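## Task

Move the black-handled espresso tamper onto the desk beside arm1, the bearing race driver onto the desk beside arm2, and the capped sample bottle onto the long lab bench beside arm3. Each one keeps the upright orientation it has now, with its entire base resting on that top. Every other object must finish resting directly on the same furniture it sits on now. The attempt fails if any object from a top ends up unheld on the floor or on a shelf beneath a top. An item that stays in place only because a robot is supporting it does not count. At the end, open the grippers and move the arms away.

## Robot and tools

Setup: three identical i2rt Big YAM arms, named arm1, arm2 and arm3, work in a simulated room. Each arm has six revolute joints, a two-finger gripper and a wrist camera (arm1_cam_wrist, arm2_cam_wrist, arm3_cam_wrist). Two fixed cameras, room_a and room_b, watch the room. The hand reaches roughly 1.0 m from the joint 1 axis. Loose objects may occasionally be nudged by an outside disturbance.

Frame: one shared scene frame, origin on the floor, +z up. The hand point is midway between the fingertips. The hand's z axis runs along the fingers, and the fingers close and open along its y axis. With joints 1 and 6 at 0 and the hand level and pointing forward, the wrist camera sits above the hand and looks toward the fingertips. Camera calibrations (K, distortion, T_world_to_cam, pos_world) use this frame; they carry small errors, and wrist camera poses follow from reported joint angles, so those can be further off.

execute_actions: arguments are actions and cameras. actions is a list holding one action or none. An action is an object keyed by robot name; under each name is joints, an object of absolute joint targets by name, each given separately per arm (not one shared list). Units are radians for joints and metres for the gripper. Ranges: joint1_rad -2.879 to 2.879 (rotates the arm about its base; positive is counter-clockwise from above; 0 points the arm the way its base faces). joint2_rad 0 to 3.141 (shoulder; 0 has the upper arm pointing back roughly level, increasing raises it and then tips it forward). joint3_rad 0 to 3.019 (elbow; 0 is fully folded, increasing opens it). joint4_rad -1.692 to 1.57 (hand pitch; positive tilts fingers up). joint5_rad -1.57 to 1.57 (sideways swing; positive toward the arm's right). joint6_rad -2.094 to 2.094 (roll; positive clockwise viewed from behind the hand). gripper_m 0 to 0.093 is the fingertip gap, with a grip force of about 50 to 62 N per pad. Done tolerances are ±0.045, ±0.14, ±0.09, ±0.055, ±0.03, ±0.035 rad and ±0.003 m. Example: {"arm1": {"joints": {"gripper_m": 0.05}}, "arm2": {"joints": {"joint1_rad": 0.3}}, "arm3": {"joints": {"joint1_rad": 0.3}}}. All motions in an action start at once and may end at different times; no action runs beyond 15 s. Joints move at different speeds, so the hand can sweep a wide curve between postures. Any unknown key or out-of-range number rejects the whole call and nothing moves. Omitted joints or arms may keep pushing toward earlier targets. cameras lists which images to return (omitted, null or ["all"] gives all; [] gives none). An empty actions list just reports state and images.

wait: seconds from 0 to 10; nothing new is commanded, the scene keeps running, and it returns the same as an empty action.

zoom_image: camera plus region [x0, y0, x1, y1] in pixels of that camera's latest full image, top-left origin, at most 504 by 504.

finished_scene: scene is the number of the current scene. It ends that scene permanently after the last command has been held, and reports success.

Result lines: joint_positions give current angles; joint torques list drive output per arm joint (noisy, offset, nonzero even in free air, friction can mask or mimic loads). joint_status tells how each commanded motion ended: off_target (stopped short, may still push), contact_stop or time_out (target dropped, holds in place; a timed-out joint may keep a target within 0.375, 0.375, 0.113, 0.225, 0.075, 0.3 rad of its position and keep pushing, listed under on_its_own), not_followed (a safety check refused the arm's joint targets, often with a cause line; the gripper part still runs and the arm may retry the old targets later). on_its_own lists uncommanded behaviour; 'held at' is the held target, not the current position. To relieve pushing, command a joint to its reported position. A joint holding a load sags. Tiny target changes may not move a joint. If a result reports a stop, later motion, wait and finished_scene calls in the same reply are skipped. The 'pictures' line gives image order.

Hazards: the arms do not halt on contact and can push very hard. Pressing two robots together hard fails the task and ends the run; hard impacts may too. Nothing reports robot-robot contact, and the anti-collision check can act late and ignores fingers, gripper housings and wrist cameras. Arms do not wait for one another. Sustained effort heats motors: a MOTOR HOT line appears from 85 °C, and at 100 °C that arm's motors and gripper release until cooled (OVER-TEMPERATURE FAULT; unfinished keys read limit_stop_at_motor_heat, so resend them). Heat builds while you think, since the robots hold their last command. Avoid drops, slips, slams, hard hits, very hard pushing, and knocking anything off a top. Keep each moved item upright, fully on its target top, released, with the arms moved away before ending the scene. Fewer seconds of robot motion is better.

Each tool is called in YAML: its name, and indented under it one key for each argument.

## Session

execute_actions:
  actions: []

Scene clock: 0.00 s.
Joint torques (N m, as the arm reports them, + toward a larger angle): no reading
arm1.joint_positions: joint1_rad=+0.845 joint2_rad=+0.468 joint3_rad=+1.363 joint4_rad=-1.549 joint5_rad=-0.093 joint6_rad=+0.699 gripper_m=+0.094
arm1.joint_status: not commanded
arm1.hand: x=+0.1327 y=-0.8873 z=+1.4430 quat_wxyz=(-0.361, -0.883, -0.137, +0.268) (m; scene frame)
arm2.joint_positions: joint1_rad=+0.778 joint2_rad=+0.550 joint3_rad=+1.508 joint4_rad=-1.552 joint5_rad=-0.036 joint6_rad=+0.115 gripper_m=+0.095
arm2.joint_status: not commanded
arm2.hand: x=+0.5042 y=+0.4843 z=+1.4088 quat_wxyz=(-0.472, -0.165, -0.866, +0.022) (m; scene frame)
arm3.joint_positions: joint1_rad=+0.654 joint2_rad=+0.352 joint3_rad=+1.340 joint4_rad=-1.576 joint5_rad=-0.010 joint6_rad=+0.775 gripper_m=+0.094
arm3.joint_status: not commanded
arm3.hand: x=-0.5389 y=+0.1429 z=+1.4266 quat_wxyz=(-0.455, -0.772, -0.422, +0.135) (m; scene frame)
pictures: arm1_cam_wrist, arm2_cam_wrist, arm3_cam_wrist, room_a, room_b
Images, in order (width x height): arm1_cam_wrist 504x504, arm2_cam_wrist 504x504, arm3_cam_wrist 504x504, room_a 896x504, room_b 896x504.

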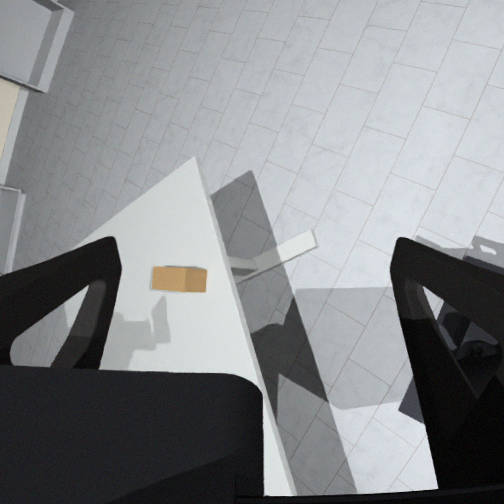

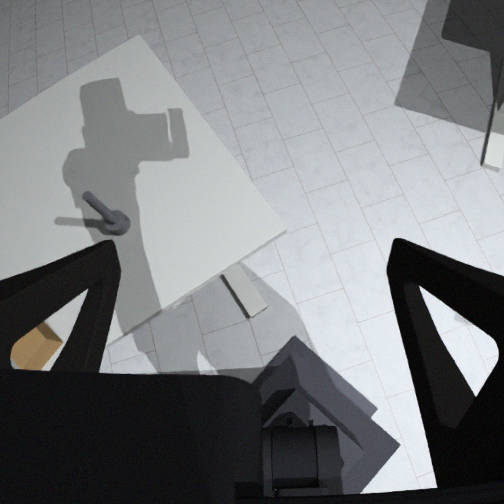

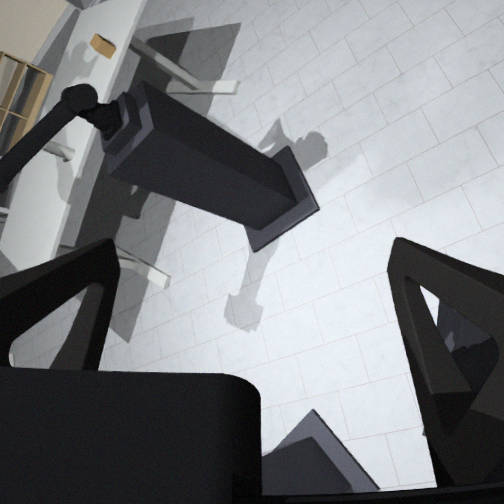

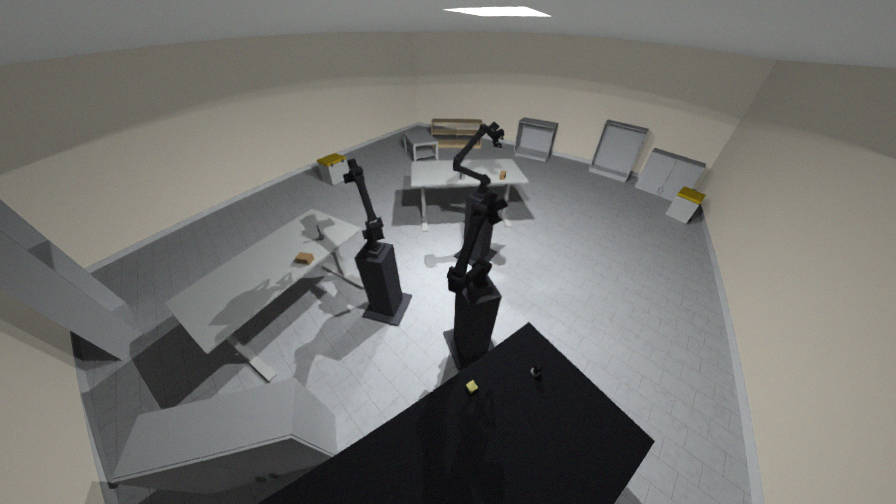

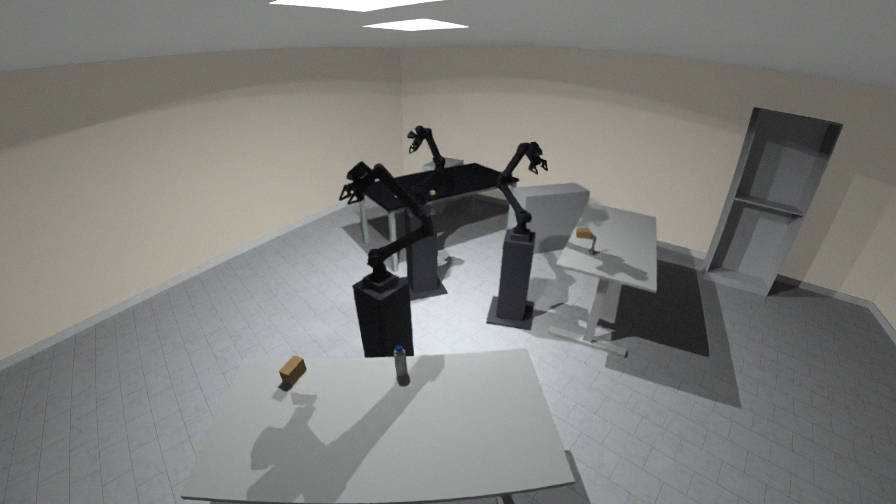

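execute_actions:
  actions:
    - {"arm1":{"joints":{"joint1_rad":2.3,"joint6_rad":0}},"arm3":{"joints":{"joint1_rad":-1.55,"joint6_rad":0}},"arm2":{"joints":{"joint2_rad":1.2,"joint5_rad":0,"joint6_rad":0}}}

execute_actions:
  actions:
    - {"arm1":{"joints":{"joint2_rad":1.3,"joint5_rad":0,"joint4_rad":-1.2}},"arm3":{"joints":{"joint2_rad":1.3,"joint4_rad":-1.2,"joint5_rad":0}},"arm2":{"joints":{"joint4_rad":-0.3}}}

Scene clock: 4.13 s.
Joint torques (N m, as the arm reports them, + toward a larger angle): arm1=[ 0.2   3.71  7.6   2.11 -0.04 -0.14] | arm2=[ 1.61 -6.35  9.45  1.02  0.19 -0.2 ] | arm3=[-0.56  4.91  6.68  2.3   0.   -0.13]
arm1.joint_positions: joint1_rad=+2.291 joint2_rad=+0.468 joint3_rad=+1.363 joint4_rad=-1.549 joint5_rad=-0.093 joint6_rad=+0.014 gripper_m=+0.094
arm1.joint_status: all done
arm1.hand: x=+0.3249 y=-0.8443 z=+1.4423 quat_wxyz=(-0.430, -0.304, -0.841, +0.122) (m; scene frame)
arm2.joint_positions: joint1_rad=+0.778 joint2_rad=+1.208 joint3_rad=+1.508 joint4_rad=-1.552 joint5_rad=-0.002 joint6_rad=+0.008 gripper_m=+0.095
arm2.joint_status: all done
arm2.hand: x=+0.7299 y=+0.4142 z=+1.2373 quat_wxyz=(-0.161, -0.141, -0.977, +0.019) (m; scene frame)
arm3.joint_positions: joint1_rad=-1.537 joint2_rad=+0.352 joint3_rad=+1.340 joint4_rad=-1.576 joint5_rad=-0.010 joint6_rad=+0.011 gripper_m=+0.094
arm3.joint_status: all done
arm3.hand: x=-0.6566 y=+0.2868 z=+1.4255 quat_wxyz=(+0.089, -0.862, +0.188, +0.462) (m; scene frame)
pictures: arm1_cam_wrist, arm2_cam_wrist, arm3_cam_wrist, room_a, room_b
camera_calibration (this result's frames):
arm1_cam_wrist: T_world_to_cam=[[-0.615916, -0.786609, -0.0435135, -0.402706], [-0.741085, 0.597239, -0.306753, 1.19291], [0.267283, -0.156687, -0.950794, 1.27533], [0, 0, 0, 1]] pos_world=[0.295142, -0.829398, 1.56098]
arm2_cam_wrist: T_world_to_cam=[[-0.277798, -0.960596, 0.00910022, 0.58554], [-0.918875, 0.268472, 0.289123, 0.205848], [-0.280174, 0.0719559, -0.957249, 1.48226], [0, 0, 0, 1]] pos_world=[0.767101, 0.400546, 1.35405]
arm3_cam_wrist: T_world_to_cam=[[0.406293, 0.913593, -0.0165452, 0.0253107], [0.852153, -0.38538, -0.354001, 1.18005], [-0.329789, 0.129729, -0.935099, 1.20299], [0, 0, 0, 1]] pos_world=[-0.619138, 0.275583, 1.54307]
Images, in order (width x height): arm1_cam_wrist 504x504, arm2_cam_wrist 504x504, arm3_cam_wrist 504x504, room_a 896x504, room_b 896x504.

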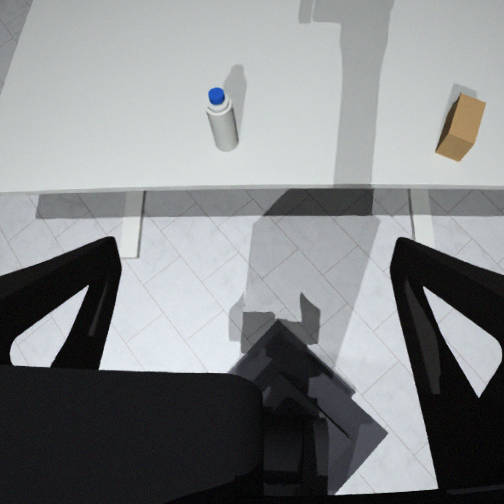

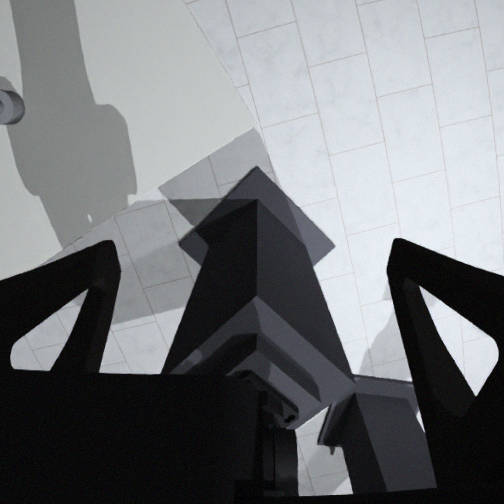

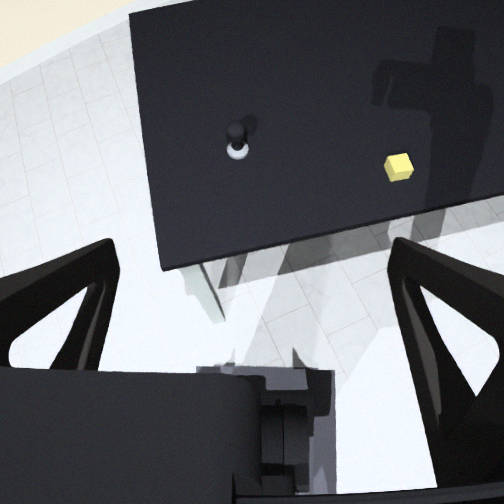

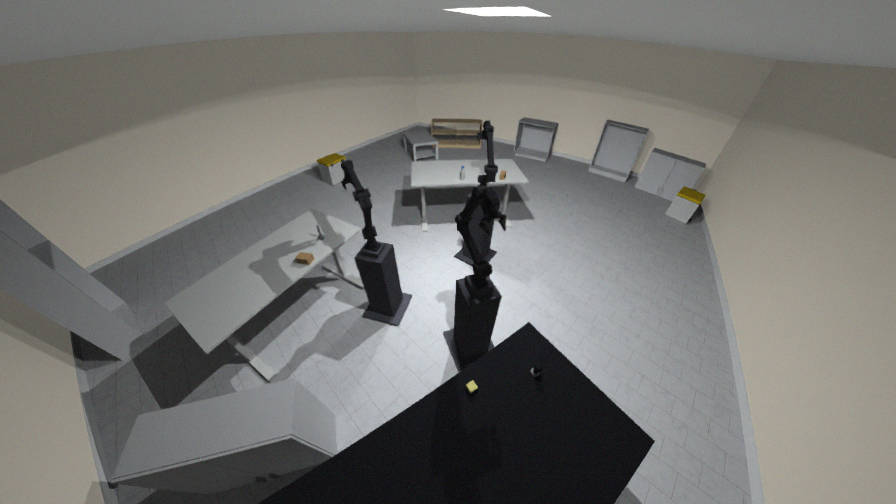

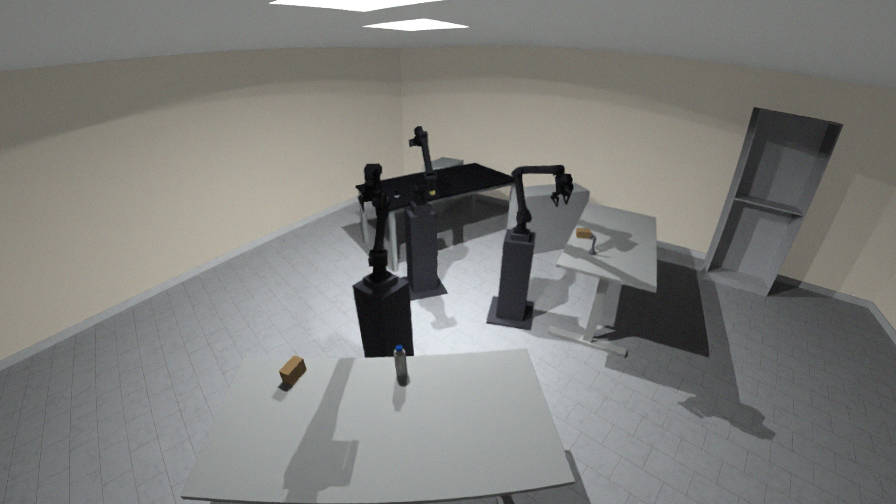

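Scene clock: 5.80 s.
Joint torques (N m, as the arm reports them, + toward a larger angle): arm1=[ -0.3  -13.4    9.38   1.99   0.15  -0.18] | arm2=[ 1.43 -8.16 10.28  2.76  0.19 -0.14] | arm3=[ -0.01 -11.47   9.52   1.84   0.06  -0.13]
arm1.joint_positions: joint1_rad=+2.291 joint2_rad=+1.317 joint3_rad=+1.367 joint4_rad=-1.212 joint5_rad=-0.003 joint6_rad=+0.014 gripper_m=+0.094
arm1.joint_status: all done
arm1.hand: x=+0.5552 y=-1.0750 z=+1.2418 quat_wxyz=(-0.192, -0.355, -0.912, +0.076) (m; scene frame)
arm2.joint_positions: joint1_rad=+0.778 joint2_rad=+1.208 joint3_rad=+1.508 joint4_rad=-0.319 joint5_rad=-0.002 joint6_rad=+0.008 gripper_m=+0.095
arm2.joint_status: all done
arm2.hand: x=+0.8906 y=+0.3674 z=+1.4671 quat_wxyz=(-0.697, -0.102, -0.704, +0.093) (m; scene frame)
arm3.joint_positions: joint1_rad=-1.537 joint2_rad=+1.310 joint3_rad=+1.342 joint4_rad=-1.212 joint5_rad=-0.003 joint6_rad=+0.011 gripper_m=+0.094
arm3.joint_status: all done
arm3.hand: x=-0.9851 y=+0.4344 z=+1.2155 quat_wxyz=(+0.036, -0.958, +0.211, +0.189) (m; scene frame)
pictures: arm1_cam_wrist, arm2_cam_wrist, arm3_cam_wrist, room_a, room_b
camera_calibration (this result's frames):
arm1_cam_wrist: T_world_to_cam=[[-0.670972, -0.741365, 0.0132101, -0.44231], [-0.725357, 0.659971, 0.195692, 0.874657], [-0.153798, 0.121722, -0.980576, 1.557], [0, 0, 0, 1]] pos_world=[0.577124, -1.09468, 1.36143]
arm2_cam_wrist: T_world_to_cam=[[-0.287348, -0.957826, -0.00124673, 0.605795], [-0.564956, 0.170538, -0.807305, 1.629], [0.77347, -0.231273, -0.590133, 0.385101], [0, 0, 0, 1]] pos_world=[0.796524, 0.391504, 1.54312]
arm3_cam_wrist: T_world_to_cam=[[0.415222, 0.909668, -0.00970187, 0.0226323], [0.886631, -0.402273, 0.228169, 0.77615], [0.203655, -0.103343, -0.973573, 1.55265], [0, 0, 0, 1]] pos_world=[-1.01376, 0.452091, 1.33474]
Images, in order (width x height): arm1_cam_wrist 504x504, arm2_cam_wrist 504x504, arm3_cam_wrist 504x504, room_a 896x504, room_b 896x504.

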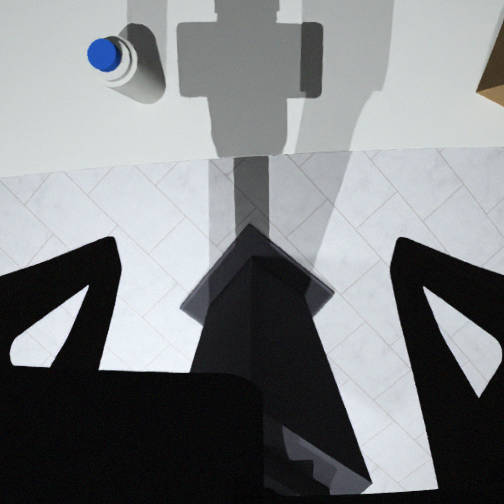

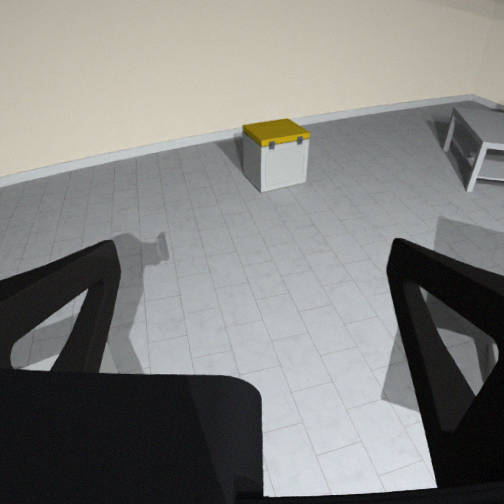

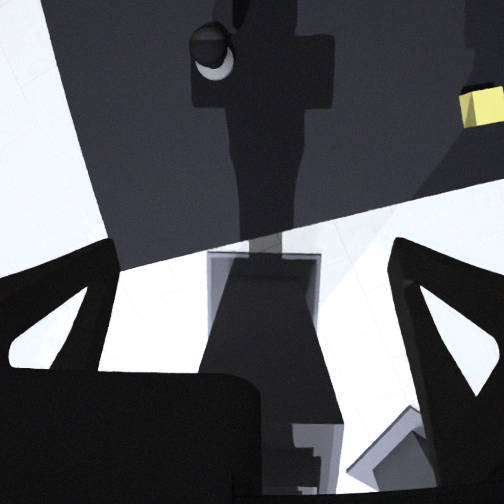

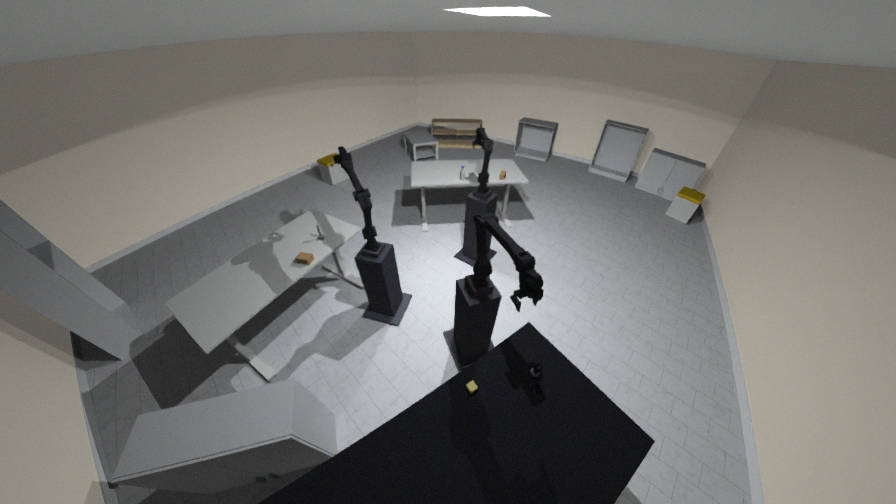

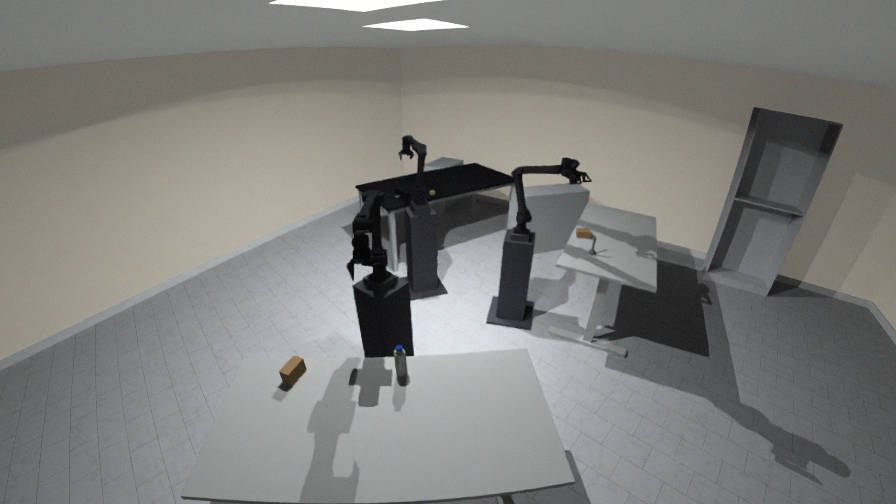

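execute_actions:
  actions:
    - {"arm1":{"joints":{"joint1_rad":2.54,"joint2_rad":2.15,"joint3_rad":0.61,"joint4_rad":1.34}},"arm3":{"joints":{"joint1_rad":1.11,"joint2_rad":1.5,"joint3_rad":1.8,"joint4_rad":-1.3}}}
  cameras: ["arm1_cam_wrist","room_b"]

Scene clock: 16.27 s.
Joint torques (N m, as the arm reports them, + toward a larger angle): arm1=[ -1.94 -14.54   1.58   2.92  -0.03  -0.17] | arm2=[ 2.13 -8.02 10.25  2.73  0.2  -0.17] | arm3=[  0.67 -13.94  11.03   1.16   0.01  -0.1 ]
arm1.joint_positions: joint1_rad=+2.552 joint2_rad=+2.149 joint3_rad=+0.607 joint4_rad=+1.319 joint5_rad=-0.001 joint6_rad=+0.013 gripper_m=+0.094
arm1.joint_status: all done
arm1.hand: x=+0.6820 y=-1.0084 z=+0.9076 quat_wxyz=(-0.609, -0.183, -0.758, +0.147) (m; scene frame)
arm2.joint_positions: joint1_rad=+0.778 joint2_rad=+1.208 joint3_rad=+1.508 joint4_rad=-0.319 joint5_rad=-0.002 joint6_rad=+0.008 gripper_m=+0.095
arm2.joint_status: not commanded
arm2.hand: x=+0.8906 y=+0.3674 z=+1.4671 quat_wxyz=(-0.697, -0.102, -0.704, +0.093) (m; scene frame)
arm3.joint_positions: joint1_rad=+1.110 joint2_rad=+1.513 joint3_rad=+1.759 joint4_rad=-1.289 joint5_rad=-0.001 joint6_rad=+0.009 gripper_m=+0.094
arm3.joint_status: all done
arm3.hand: x=-0.2185 y=-0.2017 z=+1.3149 quat_wxyz=(-0.237, -0.430, -0.863, +0.116) (m; scene frame)
pictures: arm1_cam_wrist, room_b
camera_calibration (this result's frames):
arm1_cam_wrist: T_world_to_cam=[[-0.459093, -0.888292, 0.0131022, -0.595961], [-0.660358, 0.33135, -0.673895, 1.40166], [0.594274, -0.318033, -0.738711, 0.0675656], [0, 0, 0, 1]] pos_world=[0.611845, -0.972341, 1.00229]
Images, in order (width x height): arm1_cam_wrist 504x504, room_b 896x504.

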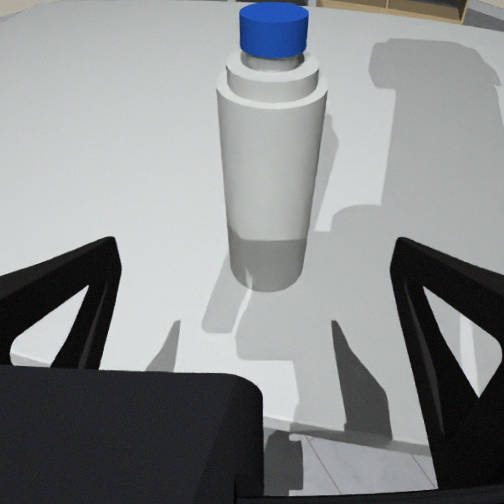

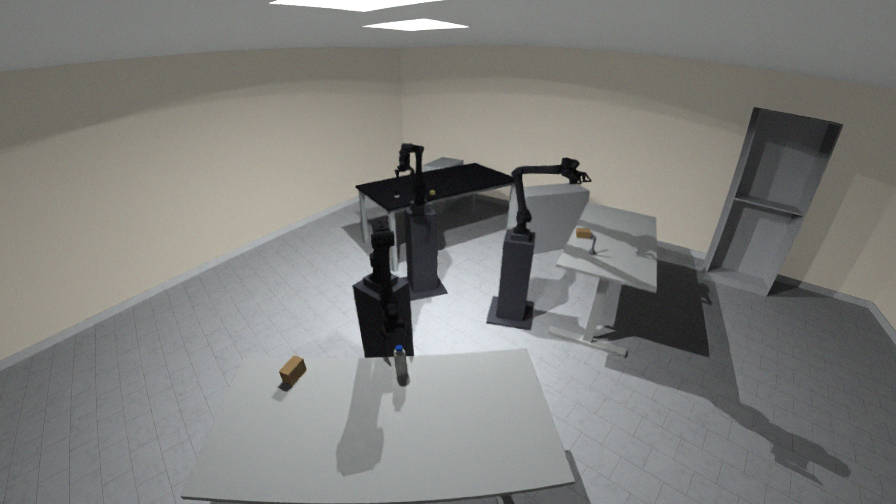

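execute_actions:
  actions:
    - {"arm1":{"joints":{"joint1_rad":2.525,"joint2_rad":2.3,"joint3_rad":0.88,"joint4_rad":1.24}}}
  cameras: []

execute_actions:
  actions:
    - {"arm1":{"joints":{"joint2_rad":2.45,"joint3_rad":1.15,"joint4_rad":1.13}}}
  cameras: ["arm1_cam_wrist","room_b"]

Scene clock: 18.47 s.
Joint torques (N m, as the arm reports them, + toward a larger angle): arm1=[ -1.46 -19.3    3.04   2.14   0.03  -0.17] | arm2=[ 1.87 -7.43 10.29  2.72  0.18 -0.22] | arm3=[  1.5  -13.54  10.99   0.87   0.01  -0.12]
arm1.joint_positions: joint1_rad=+2.535 joint2_rad=+2.306 joint3_rad=+0.871 joint4_rad=+1.242 joint5_rad=-0.001 joint6_rad=+0.013 gripper_m=+0.094
arm1.joint_status: all done
arm1.hand: x=+0.7507 y=-1.0553 z=+0.8738 quat_wxyz=(-0.619, -0.187, -0.747, +0.155) (m; scene frame)
arm2.joint_positions: joint1_rad=+0.778 joint2_rad=+1.208 joint3_rad=+1.508 joint4_rad=-0.319 joint5_rad=-0.002 joint6_rad=+0.008 gripper_m=+0.095
arm2.joint_status: not commanded
arm2.hand: x=+0.8906 y=+0.3674 z=+1.4671 quat_wxyz=(-0.697, -0.102, -0.704, +0.093) (m; scene frame)
arm3.joint_positions: joint1_rad=+1.110 joint2_rad=+1.513 joint3_rad=+1.759 joint4_rad=-1.289 joint5_rad=-0.001 joint6_rad=+0.009 gripper_m=+0.094
arm3.joint_status: not commanded
arm3.hand: x=-0.2185 y=-0.2017 z=+1.3149 quat_wxyz=(-0.237, -0.430, -0.863, +0.116) (m; scene frame)
pictures: none
No camera images: the call's "cameras" was empty. Leave "cameras" out to get every camera's image.

Scene clock: 19.47 s.
Joint torques (N m, as the arm reports them, + toward a larger angle): arm1=[ -1.86 -20.8    4.51   2.34   0.08  -0.12] | arm2=[ 1.67 -7.87 10.18  2.69  0.17 -0.21] | arm3=[  0.85 -14.04  10.92   1.15   0.02  -0.11]
arm1.joint_positions: joint1_rad=+2.535 joint2_rad=+2.456 joint3_rad=+1.134 joint4_rad=+1.132 joint5_rad=-0.001 joint6_rad=+0.013 gripper_m=+0.094
arm1.joint_status: all done
arm1.hand: x=+0.8163 y=-1.0907 z=+0.8349 quat_wxyz=(-0.620, -0.186, -0.747, +0.155) (m; scene frame)
arm2.joint_positions: joint1_rad=+0.778 joint2_rad=+1.208 joint3_rad=+1.508 joint4_rad=-0.319 joint5_rad=-0.002 joint6_rad=+0.008 gripper_m=+0.095
arm2.joint_status: not commanded
arm2.hand: x=+0.8906 y=+0.3674 z=+1.4671 quat_wxyz=(-0.697, -0.102, -0.704, +0.093) (m; scene frame)
arm3.joint_positions: joint1_rad=+1.110 joint2_rad=+1.513 joint3_rad=+1.759 joint4_rad=-1.289 joint5_rad=-0.001 joint6_rad=+0.009 gripper_m=+0.094
arm3.joint_status: not commanded
arm3.hand: x=-0.2185 y=-0.2017 z=+1.3149 quat_wxyz=(-0.237, -0.430, -0.863, +0.116) (m; scene frame)
pictures: arm1_cam_wrist, room_b
camera_calibration (this result's frames):
arm1_cam_wrist: T_world_to_cam=[[-0.473613, -0.880639, 0.0128312, -0.586006], [-0.635408, 0.331565, -0.697367, 1.46804], [0.609874, -0.338435, -0.716599, -0.145544], [0, 0, 0, 1]] pos_world=[0.744026, -1.05207, 0.926982]
Images, in order (width x height): arm1_cam_wrist 504x504, room_b 896x504.

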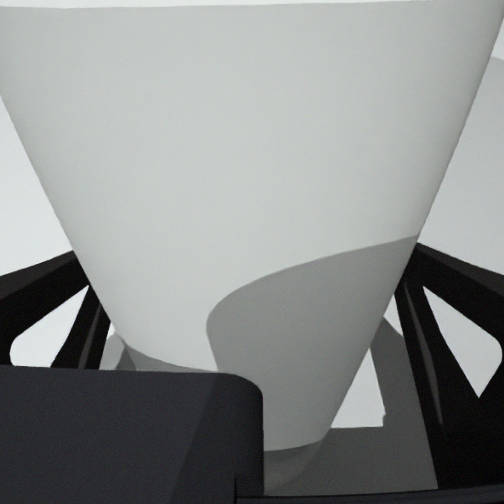

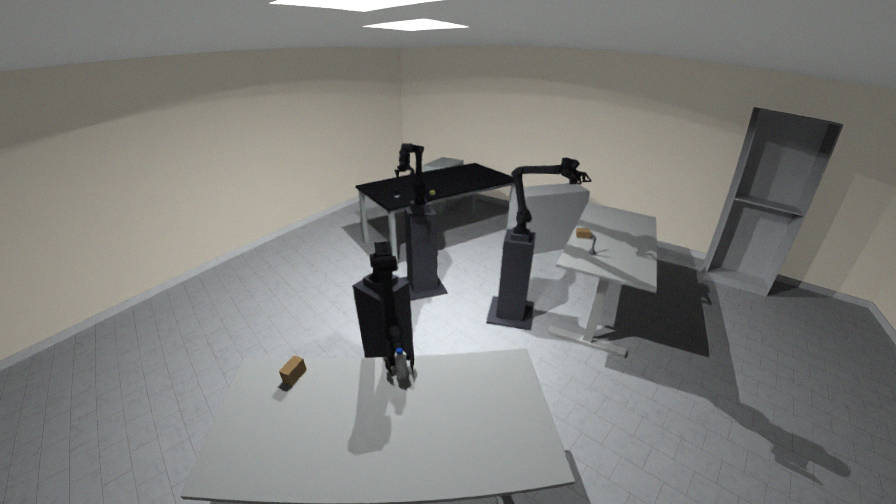

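execute_actions:
  actions:
    - {"arm1":{"joints":{"gripper_m":0.03}}}
  cameras: []

execute_actions:
  actions:
    - {"arm1":{"joints":{"joint2_rad":2.03,"joint3_rad":1.0,"joint4_rad":0.84}}}
  cameras: []

execute_actions:
  actions:
    - {"arm1":{"joints":{"joint1_rad":-1.03}}}

Scene clock: 20.87 s.
Joint torques (N m, as the arm reports them, + toward a larger angle): arm1=[ -1.54 -20.61   4.1    2.22   0.08  -0.17] | arm2=[ 1.36 -7.9  10.36  2.6   0.23 -0.11] | arm3=[  0.9  -13.44  11.06   0.94   0.02  -0.1 ]
arm1.joint_positions: joint1_rad=+2.535 joint2_rad=+2.456 joint3_rad=+1.134 joint4_rad=+1.132 joint5_rad=+0.000 joint6_rad=+0.012 gripper_m=+0.051
arm1.joint_status: gripper_m off_target (ended at +0.051, target +0.030)
arm1.hand: x=+0.8163 y=-1.0907 z=+0.8349 quat_wxyz=(-0.620, -0.186, -0.747, +0.155) (m; scene frame)
arm2.joint_positions: joint1_rad=+0.778 joint2_rad=+1.208 joint3_rad=+1.508 joint4_rad=-0.319 joint5_rad=-0.002 joint6_rad=+0.008 gripper_m=+0.095
arm2.joint_status: not commanded
arm2.hand: x=+0.8906 y=+0.3674 z=+1.4671 quat_wxyz=(-0.697, -0.102, -0.704, +0.093) (m; scene frame)
arm3.joint_positions: joint1_rad=+1.110 joint2_rad=+1.513 joint3_rad=+1.759 joint4_rad=-1.289 joint5_rad=-0.001 joint6_rad=+0.009 gripper_m=+0.094
arm3.joint_status: not commanded
arm3.hand: x=-0.2185 y=-0.2017 z=+1.3149 quat_wxyz=(-0.237, -0.430, -0.863, +0.116) (m; scene frame)
pictures: none
No camera images: the call's "cameras" was empty. Leave "cameras" out to get every camera's image.

Scene clock: 22.17 s.
Joint torques (N m, as the arm reports them, + toward a larger angle): arm1=[ -0.93 -16.58   5.72   1.95   0.06  -0.09] | arm2=[ 1.59 -8.   10.27  2.68  0.2  -0.16] | arm3=[  1.38 -13.84  11.18   1.11   0.02  -0.08]
arm1.joint_positions: joint1_rad=+2.535 joint2_rad=+2.018 joint3_rad=+0.987 joint4_rad=+0.844 joint5_rad=+0.000 joint6_rad=+0.012 gripper_m=+0.051
arm1.joint_status: all done
arm1.hand: x=+0.8089 y=-1.0844 z=+1.0032 quat_wxyz=(-0.621, -0.186, -0.745, +0.155) (m; scene frame)
arm2.joint_positions: joint1_rad=+0.778 joint2_rad=+1.208 joint3_rad=+1.508 joint4_rad=-0.319 joint5_rad=-0.002 joint6_rad=+0.008 gripper_m=+0.095
arm2.joint_status: not commanded
arm2.hand: x=+0.8906 y=+0.3674 z=+1.4671 quat_wxyz=(-0.697, -0.102, -0.704, +0.093) (m; scene frame)
arm3.joint_positions: joint1_rad=+1.110 joint2_rad=+1.513 joint3_rad=+1.759 joint4_rad=-1.289 joint5_rad=-0.001 joint6_rad=+0.009 gripper_m=+0.094
arm3.joint_status: not commanded
arm3.hand: x=-0.2185 y=-0.2017 z=+1.3149 quat_wxyz=(-0.237, -0.430, -0.863, +0.116) (m; scene frame)
pictures: none
No camera images: the call's "cameras" was empty. Leave "cameras" out to get every camera's image.

Scene clock: 24.97 s.
Joint torques (N m, as the arm reports them, + toward a larger angle): arm1=[ -0.28 -17.74   5.81   2.06  -0.03  -0.19] | arm2=[ 1.53 -7.83 10.09  2.51  0.18 -0.18] | arm3=[  1.06 -13.69  11.12   1.1    0.06  -0.1 ]
arm1.joint_positions: joint1_rad=-1.039 joint2_rad=+2.018 joint3_rad=+0.987 joint4_rad=+0.844 joint5_rad=+0.002 joint6_rad=+0.012 gripper_m=+0.051
arm1.joint_status: all done
arm1.hand: x=-0.2099 y=-0.2175 z=+0.9922 quat_wxyz=(+0.276, -0.689, +0.351, +0.571) (m; scene frame)
arm2.joint_positions: joint1_rad=+0.778 joint2_rad=+1.208 joint3_rad=+1.508 joint4_rad=-0.319 joint5_rad=-0.002 joint6_rad=+0.008 gripper_m=+0.095
arm2.joint_status: not commanded
arm2.hand: x=+0.8906 y=+0.3674 z=+1.4671 quat_wxyz=(-0.697, -0.102, -0.704, +0.093) (m; scene frame)
arm3.joint_positions: joint1_rad=+1.110 joint2_rad=+1.513 joint3_rad=+1.759 joint4_rad=-1.289 joint5_rad=-0.001 joint6_rad=+0.009 gripper_m=+0.094
arm3.joint_status: not commanded
arm3.hand: x=-0.2185 y=-0.2017 z=+1.3149 quat_wxyz=(-0.237, -0.430, -0.863, +0.116) (m; scene frame)
pictures: arm1_cam_wrist, arm2_cam_wrist, arm3_cam_wrist, room_a, room_b
camera_calibration (this result's frames):
arm1_cam_wrist: T_world_to_cam=[[0.800621, 0.599124, -0.0075429, 0.304424], [0.430387, -0.583802, -0.688435, 0.6519], [-0.416861, 0.547929, -0.725259, 0.87437], [0, 0, 0, 1]] pos_world=[-0.159806, -0.2809, 1.08523]
arm2_cam_wrist: T_world_to_cam=[[-0.287348, -0.957826, -0.00124673, 0.605795], [-0.564956, 0.170538, -0.807305, 1.629], [0.77347, -0.231273, -0.590133, 0.385101], [0, 0, 0, 1]] pos_world=[0.796524, 0.391504, 1.54312]
arm3_cam_wrist: T_world_to_cam=[[-0.796158, -0.605087, -0.00111518, -0.297621], [-0.603049, 0.793322, 0.0834977, -0.0761457], [-0.0496387, 0.0671499, -0.996507, 1.43678], [0, 0, 0, 1]] pos_world=[-0.211553, -0.216159, 1.43779]
Images, in order (width x height): arm1_cam_wrist 504x504, arm2_cam_wrist 504x504, arm3_cam_wrist 504x504, room_a 896x504, room_b 896x504.

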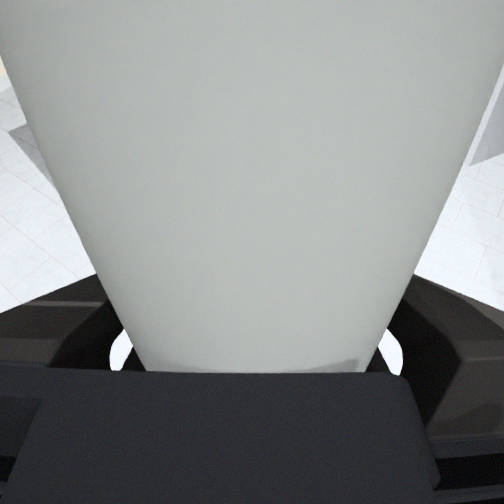

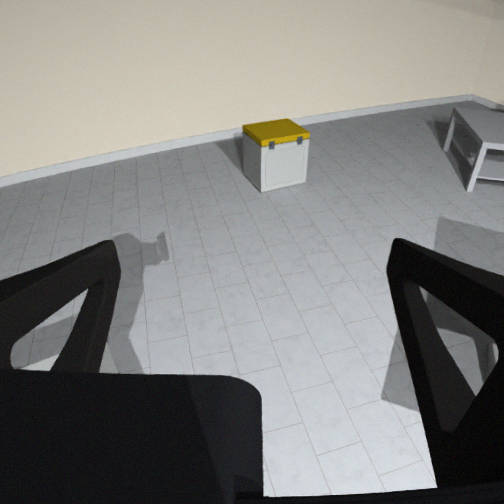

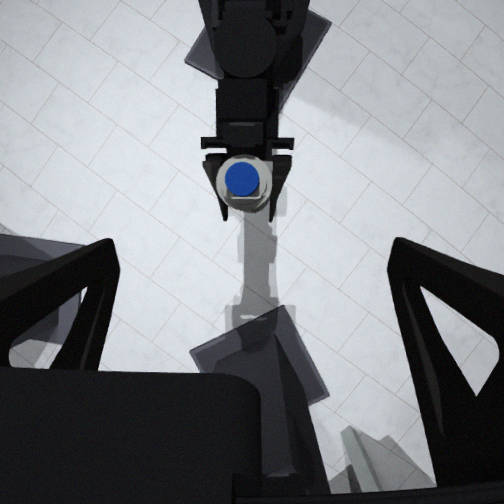

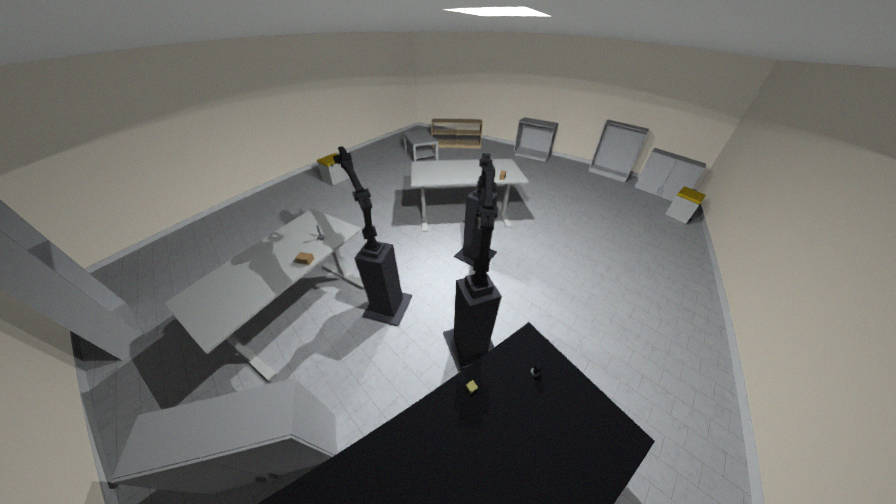

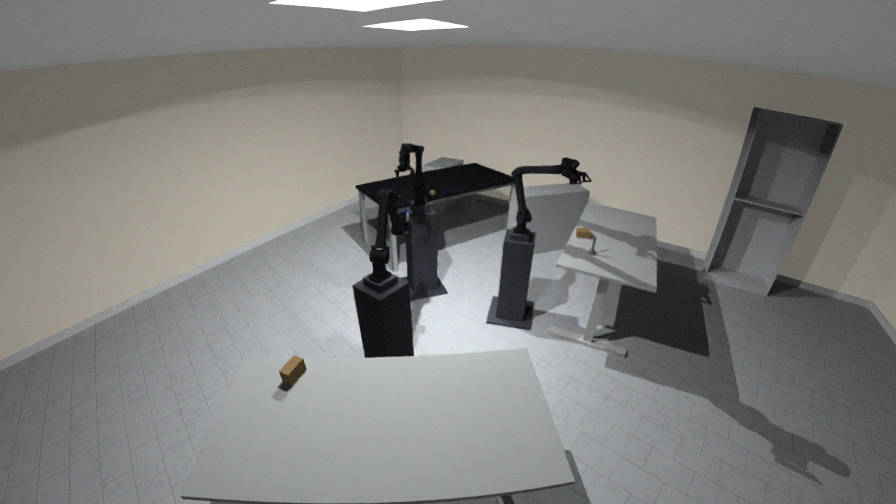

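execute_actions:
  actions:
    - {"arm3":{"joints":{"joint1_rad":1.13,"joint2_rad":1.1,"joint3_rad":0.56,"joint4_rad":0.6}},"arm2":{"joints":{"joint1_rad":-1.15,"joint3_rad":0.8,"joint4_rad":0.7}}}
  cameras: []

execute_actions:
  actions:
    - {"arm3":{"joints":{"joint2_rad":1.46}}}
  cameras: ["arm2_cam_wrist","arm3_cam_wrist"]

Scene clock: 28.00 s.
Joint torques (N m, as the arm reports them, + toward a larger angle): arm1=[ -0.3  -16.97   5.9    2.1   -0.01  -0.17] | arm2=[ 1.68 -8.38  7.65  2.45  0.08 -0.16] | arm3=[ 2.22 -6.64  8.16  3.1   0.03 -0.09]
arm1.joint_positions: joint1_rad=-1.039 joint2_rad=+2.018 joint3_rad=+0.987 joint4_rad=+0.844 joint5_rad=+0.002 joint6_rad=+0.012 gripper_m=+0.051
arm1.joint_status: not commanded
arm1.hand: x=-0.2099 y=-0.2175 z=+0.9922 quat_wxyz=(+0.276, -0.689, +0.351, +0.571) (m; scene frame)
arm2.joint_positions: joint1_rad=-1.152 joint2_rad=+1.216 joint3_rad=+0.808 joint4_rad=+0.682 joint5_rad=+0.002 joint6_rad=+0.006 gripper_m=+0.095
arm2.joint_status: all done
arm2.hand: x=+0.0285 y=+0.0881 z=+1.2677 quat_wxyz=(-0.361, -0.543, -0.268, +0.709) (m; scene frame)
arm3.joint_positions: joint1_rad=+1.113 joint2_rad=+1.107 joint3_rad=+0.557 joint4_rad=+0.581 joint5_rad=-0.001 joint6_rad=+0.009 gripper_m=+0.094
arm3.joint_status: all done
arm3.hand: x=-0.2644 y=-0.1398 z=+1.2288 quat_wxyz=(-0.647, -0.308, -0.622, +0.315) (m; scene frame)
pictures: none
No camera images: the call's "cameras" was empty. Leave "cameras" out to get every camera's image.

Scene clock: 29.10 s.
Joint torques (N m, as the arm reports them, + toward a larger angle): arm1=[  0.   -17.8    5.63   2.09  -0.06  -0.1 ] | arm2=[ 2.02 -8.06  7.72  2.58  0.07 -0.12] | arm3=[  2.27 -10.3    6.61   2.62   0.06  -0.1 ]
arm1.joint_positions: joint1_rad=-1.039 joint2_rad=+2.018 joint3_rad=+0.987 joint4_rad=+0.844 joint5_rad=+0.002 joint6_rad=+0.012 gripper_m=+0.051
arm1.joint_status: not commanded
arm1.hand: x=-0.2099 y=-0.2175 z=+0.9922 quat_wxyz=(+0.276, -0.689, +0.351, +0.571) (m; scene frame)
arm2.joint_positions: joint1_rad=-1.152 joint2_rad=+1.216 joint3_rad=+0.808 joint4_rad=+0.682 joint5_rad=+0.002 joint6_rad=+0.006 gripper_m=+0.095
arm2.joint_status: not commanded
arm2.hand: x=+0.0285 y=+0.0881 z=+1.2677 quat_wxyz=(-0.361, -0.543, -0.268, +0.709) (m; scene frame)
arm3.joint_positions: joint1_rad=+1.113 joint2_rad=+1.469 joint3_rad=+0.552 joint4_rad=+0.589 joint5_rad=-0.001 joint6_rad=+0.009 gripper_m=+0.094
arm3.joint_status: all done
arm3.hand: x=-0.2448 y=-0.1659 z=+1.0532 quat_wxyz=(-0.526, -0.360, -0.727, +0.256) (m; scene frame)
pictures: arm2_cam_wrist, arm3_cam_wrist
camera_calibration (this result's frames):
arm2_cam_wrist: T_world_to_cam=[[-0.792994, 0.609197, -0.00621309, -0.027002], [0.213772, 0.268689, -0.939206, 1.16499], [-0.570493, -0.746113, -0.343298, 0.640409], [0, 0, 0, 1]] pos_world=[0.0948935, 0.181247, 1.31385]
arm3_cam_wrist: T_world_to_cam=[[-0.792149, -0.610319, -0.00324292, -0.294857], [-0.491181, 0.640653, -0.590174, 0.613023], [0.362272, -0.465913, -0.807269, 0.98539], [0, 0, 0, 1]] pos_world=[-0.289445, -0.113585, 1.15631]
Images, in order (width x height): arm2_cam_wrist 504x504, arm3_cam_wrist 504x504.

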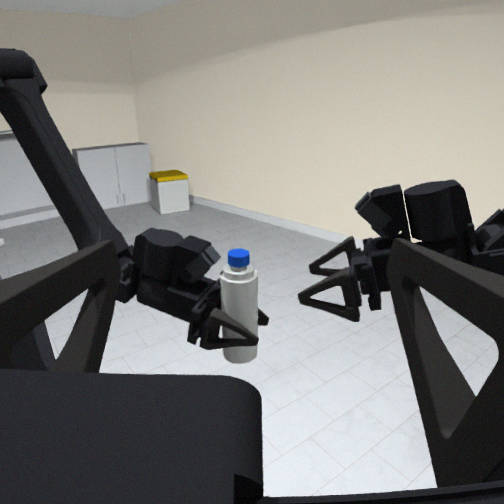

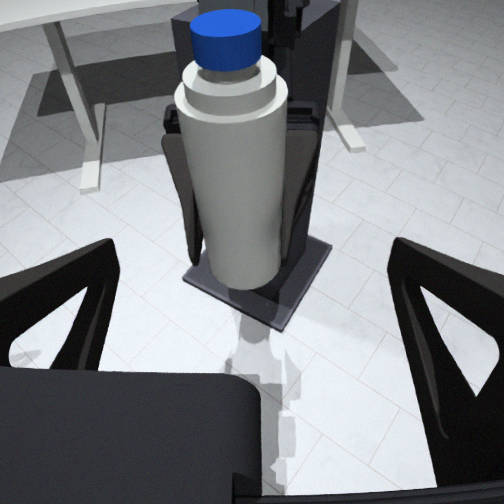

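execute_actions:
  actions:
    - {"arm3":{"joints":{"joint1_rad":1.15,"joint2_rad":1.70,"joint3_rad":0.865,"joint4_rad":0.53}}}
  cameras: ["arm2_cam_wrist","arm3_cam_wrist"]

Scene clock: 31.17 s.
Joint torques (N m, as the arm reports them, + toward a larger angle): arm1=[  0.2  -17.93   5.8    1.93  -0.04  -0.07] | arm2=[ 1.81 -8.66  7.67  2.54  0.03 -0.14] | arm3=[  2.   -13.34   8.71   1.86   0.04  -0.1 ]
arm1.joint_positions: joint1_rad=-1.039 joint2_rad=+2.018 joint3_rad=+0.987 joint4_rad=+0.844 joint5_rad=+0.002 joint6_rad=+0.012 gripper_m=+0.051
arm1.joint_status: not commanded
arm1.hand: x=-0.2099 y=-0.2175 z=+0.9922 quat_wxyz=(+0.276, -0.689, +0.351, +0.571) (m; scene frame)
arm2.joint_positions: joint1_rad=-1.152 joint2_rad=+1.216 joint3_rad=+0.808 joint4_rad=+0.682 joint5_rad=+0.002 joint6_rad=+0.006 gripper_m=+0.095
arm2.joint_status: not commanded
arm2.hand: x=+0.0285 y=+0.0881 z=+1.2677 quat_wxyz=(-0.361, -0.543, -0.268, +0.709) (m; scene frame)
arm3.joint_positions: joint1_rad=+1.136 joint2_rad=+1.704 joint3_rad=+0.831 joint4_rad=+0.539 joint5_rad=-0.001 joint6_rad=+0.009 gripper_m=+0.094
arm3.joint_status: all done
arm3.hand: x=-0.1717 y=-0.2368 z=+1.0453 quat_wxyz=(-0.526, -0.352, -0.733, +0.248) (m; scene frame)
pictures: arm2_cam_wrist, arm3_cam_wrist
camera_calibration (this result's frames):
arm2_cam_wrist: T_world_to_cam=[[-0.792994, 0.609197, -0.00621309, -0.027002], [0.213772, 0.268689, -0.939206, 1.16499], [-0.570493, -0.746113, -0.343298, 0.640409], [0, 0, 0, 1]] pos_world=[0.0948935, 0.181247, 1.31385]
arm3_cam_wrist: T_world_to_cam=[[-0.777519, -0.628852, -0.00310044, -0.282221], [-0.508667, 0.631805, -0.584877, 0.679081], [0.36976, -0.453175, -0.811116, 0.927781], [0, 0, 0, 1]] pos_world=[-0.217062, -0.186074, 1.14884]
Images, in order (width x height): arm2_cam_wrist 504x504, arm3_cam_wrist 504x504.

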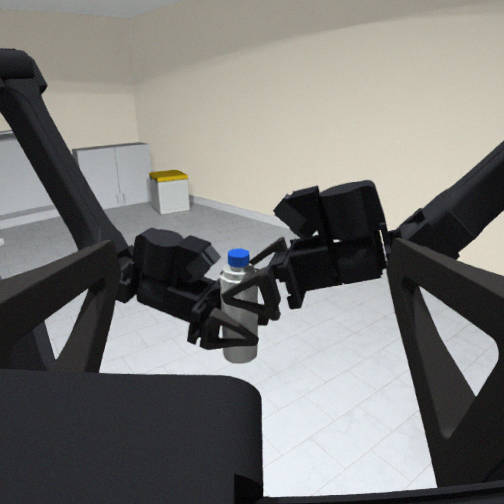

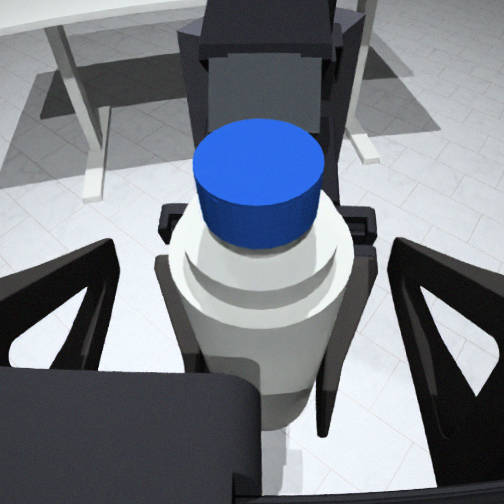

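execute_actions:
  actions:
    - {"arm3":{"joints":{"gripper_m":0.03}}}
  cameras: ["arm2_cam_wrist"]

Scene clock: 32.37 s.
Joint torques (N m, as the arm reports them, + toward a larger angle): arm1=[ -0.08 -18.03   6.     1.93  -0.17  -0.15] | arm2=[ 1.79 -8.01  7.6   2.44  0.06 -0.17] | arm3=[  2.23 -13.4    8.74   1.84  -0.21  -0.1 ]
arm1.joint_positions: joint1_rad=-1.039 joint2_rad=+2.018 joint3_rad=+0.987 joint4_rad=+0.844 joint5_rad=+0.005 joint6_rad=+0.012 gripper_m=+0.051
arm1.joint_status: not commanded
arm1.hand: x=-0.2095 y=-0.2172 z=+0.9922 quat_wxyz=(+0.277, -0.689, +0.352, +0.570) (m; scene frame)
arm2.joint_positions: joint1_rad=-1.152 joint2_rad=+1.216 joint3_rad=+0.808 joint4_rad=+0.682 joint5_rad=+0.002 joint6_rad=+0.006 gripper_m=+0.095
arm2.joint_status: not commanded
arm2.hand: x=+0.0285 y=+0.0881 z=+1.2677 quat_wxyz=(-0.361, -0.543, -0.268, +0.709) (m; scene frame)
arm3.joint_positions: joint1_rad=+1.136 joint2_rad=+1.704 joint3_rad=+0.831 joint4_rad=+0.539 joint5_rad=+0.005 joint6_rad=+0.008 gripper_m=+0.053
arm3.joint_status: gripper_m off_target (ended at +0.053, target +0.030)
arm3.hand: x=-0.1725 y=-0.2375 z=+1.0453 quat_wxyz=(-0.525, -0.354, -0.732, +0.251) (m; scene frame)
pictures: arm2_cam_wrist
camera_calibration (this result's frames):
arm2_cam_wrist: T_world_to_cam=[[-0.792994, 0.609197, -0.00621309, -0.027002], [0.213772, 0.268689, -0.939206, 1.16499], [-0.570493, -0.746113, -0.343298, 0.640409], [0, 0, 0, 1]] pos_world=[0.0948935, 0.181247, 1.31385]
Images, in order (width x height): arm2_cam_wrist 504x504.

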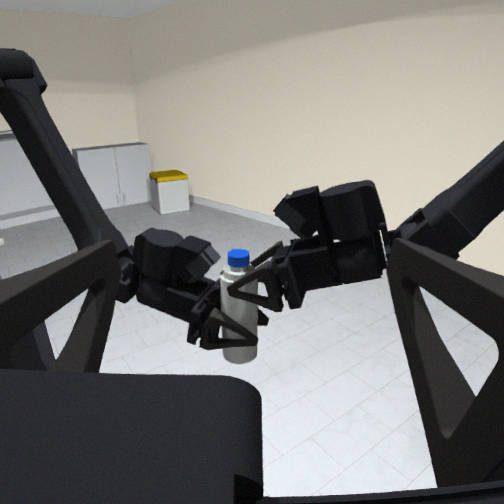

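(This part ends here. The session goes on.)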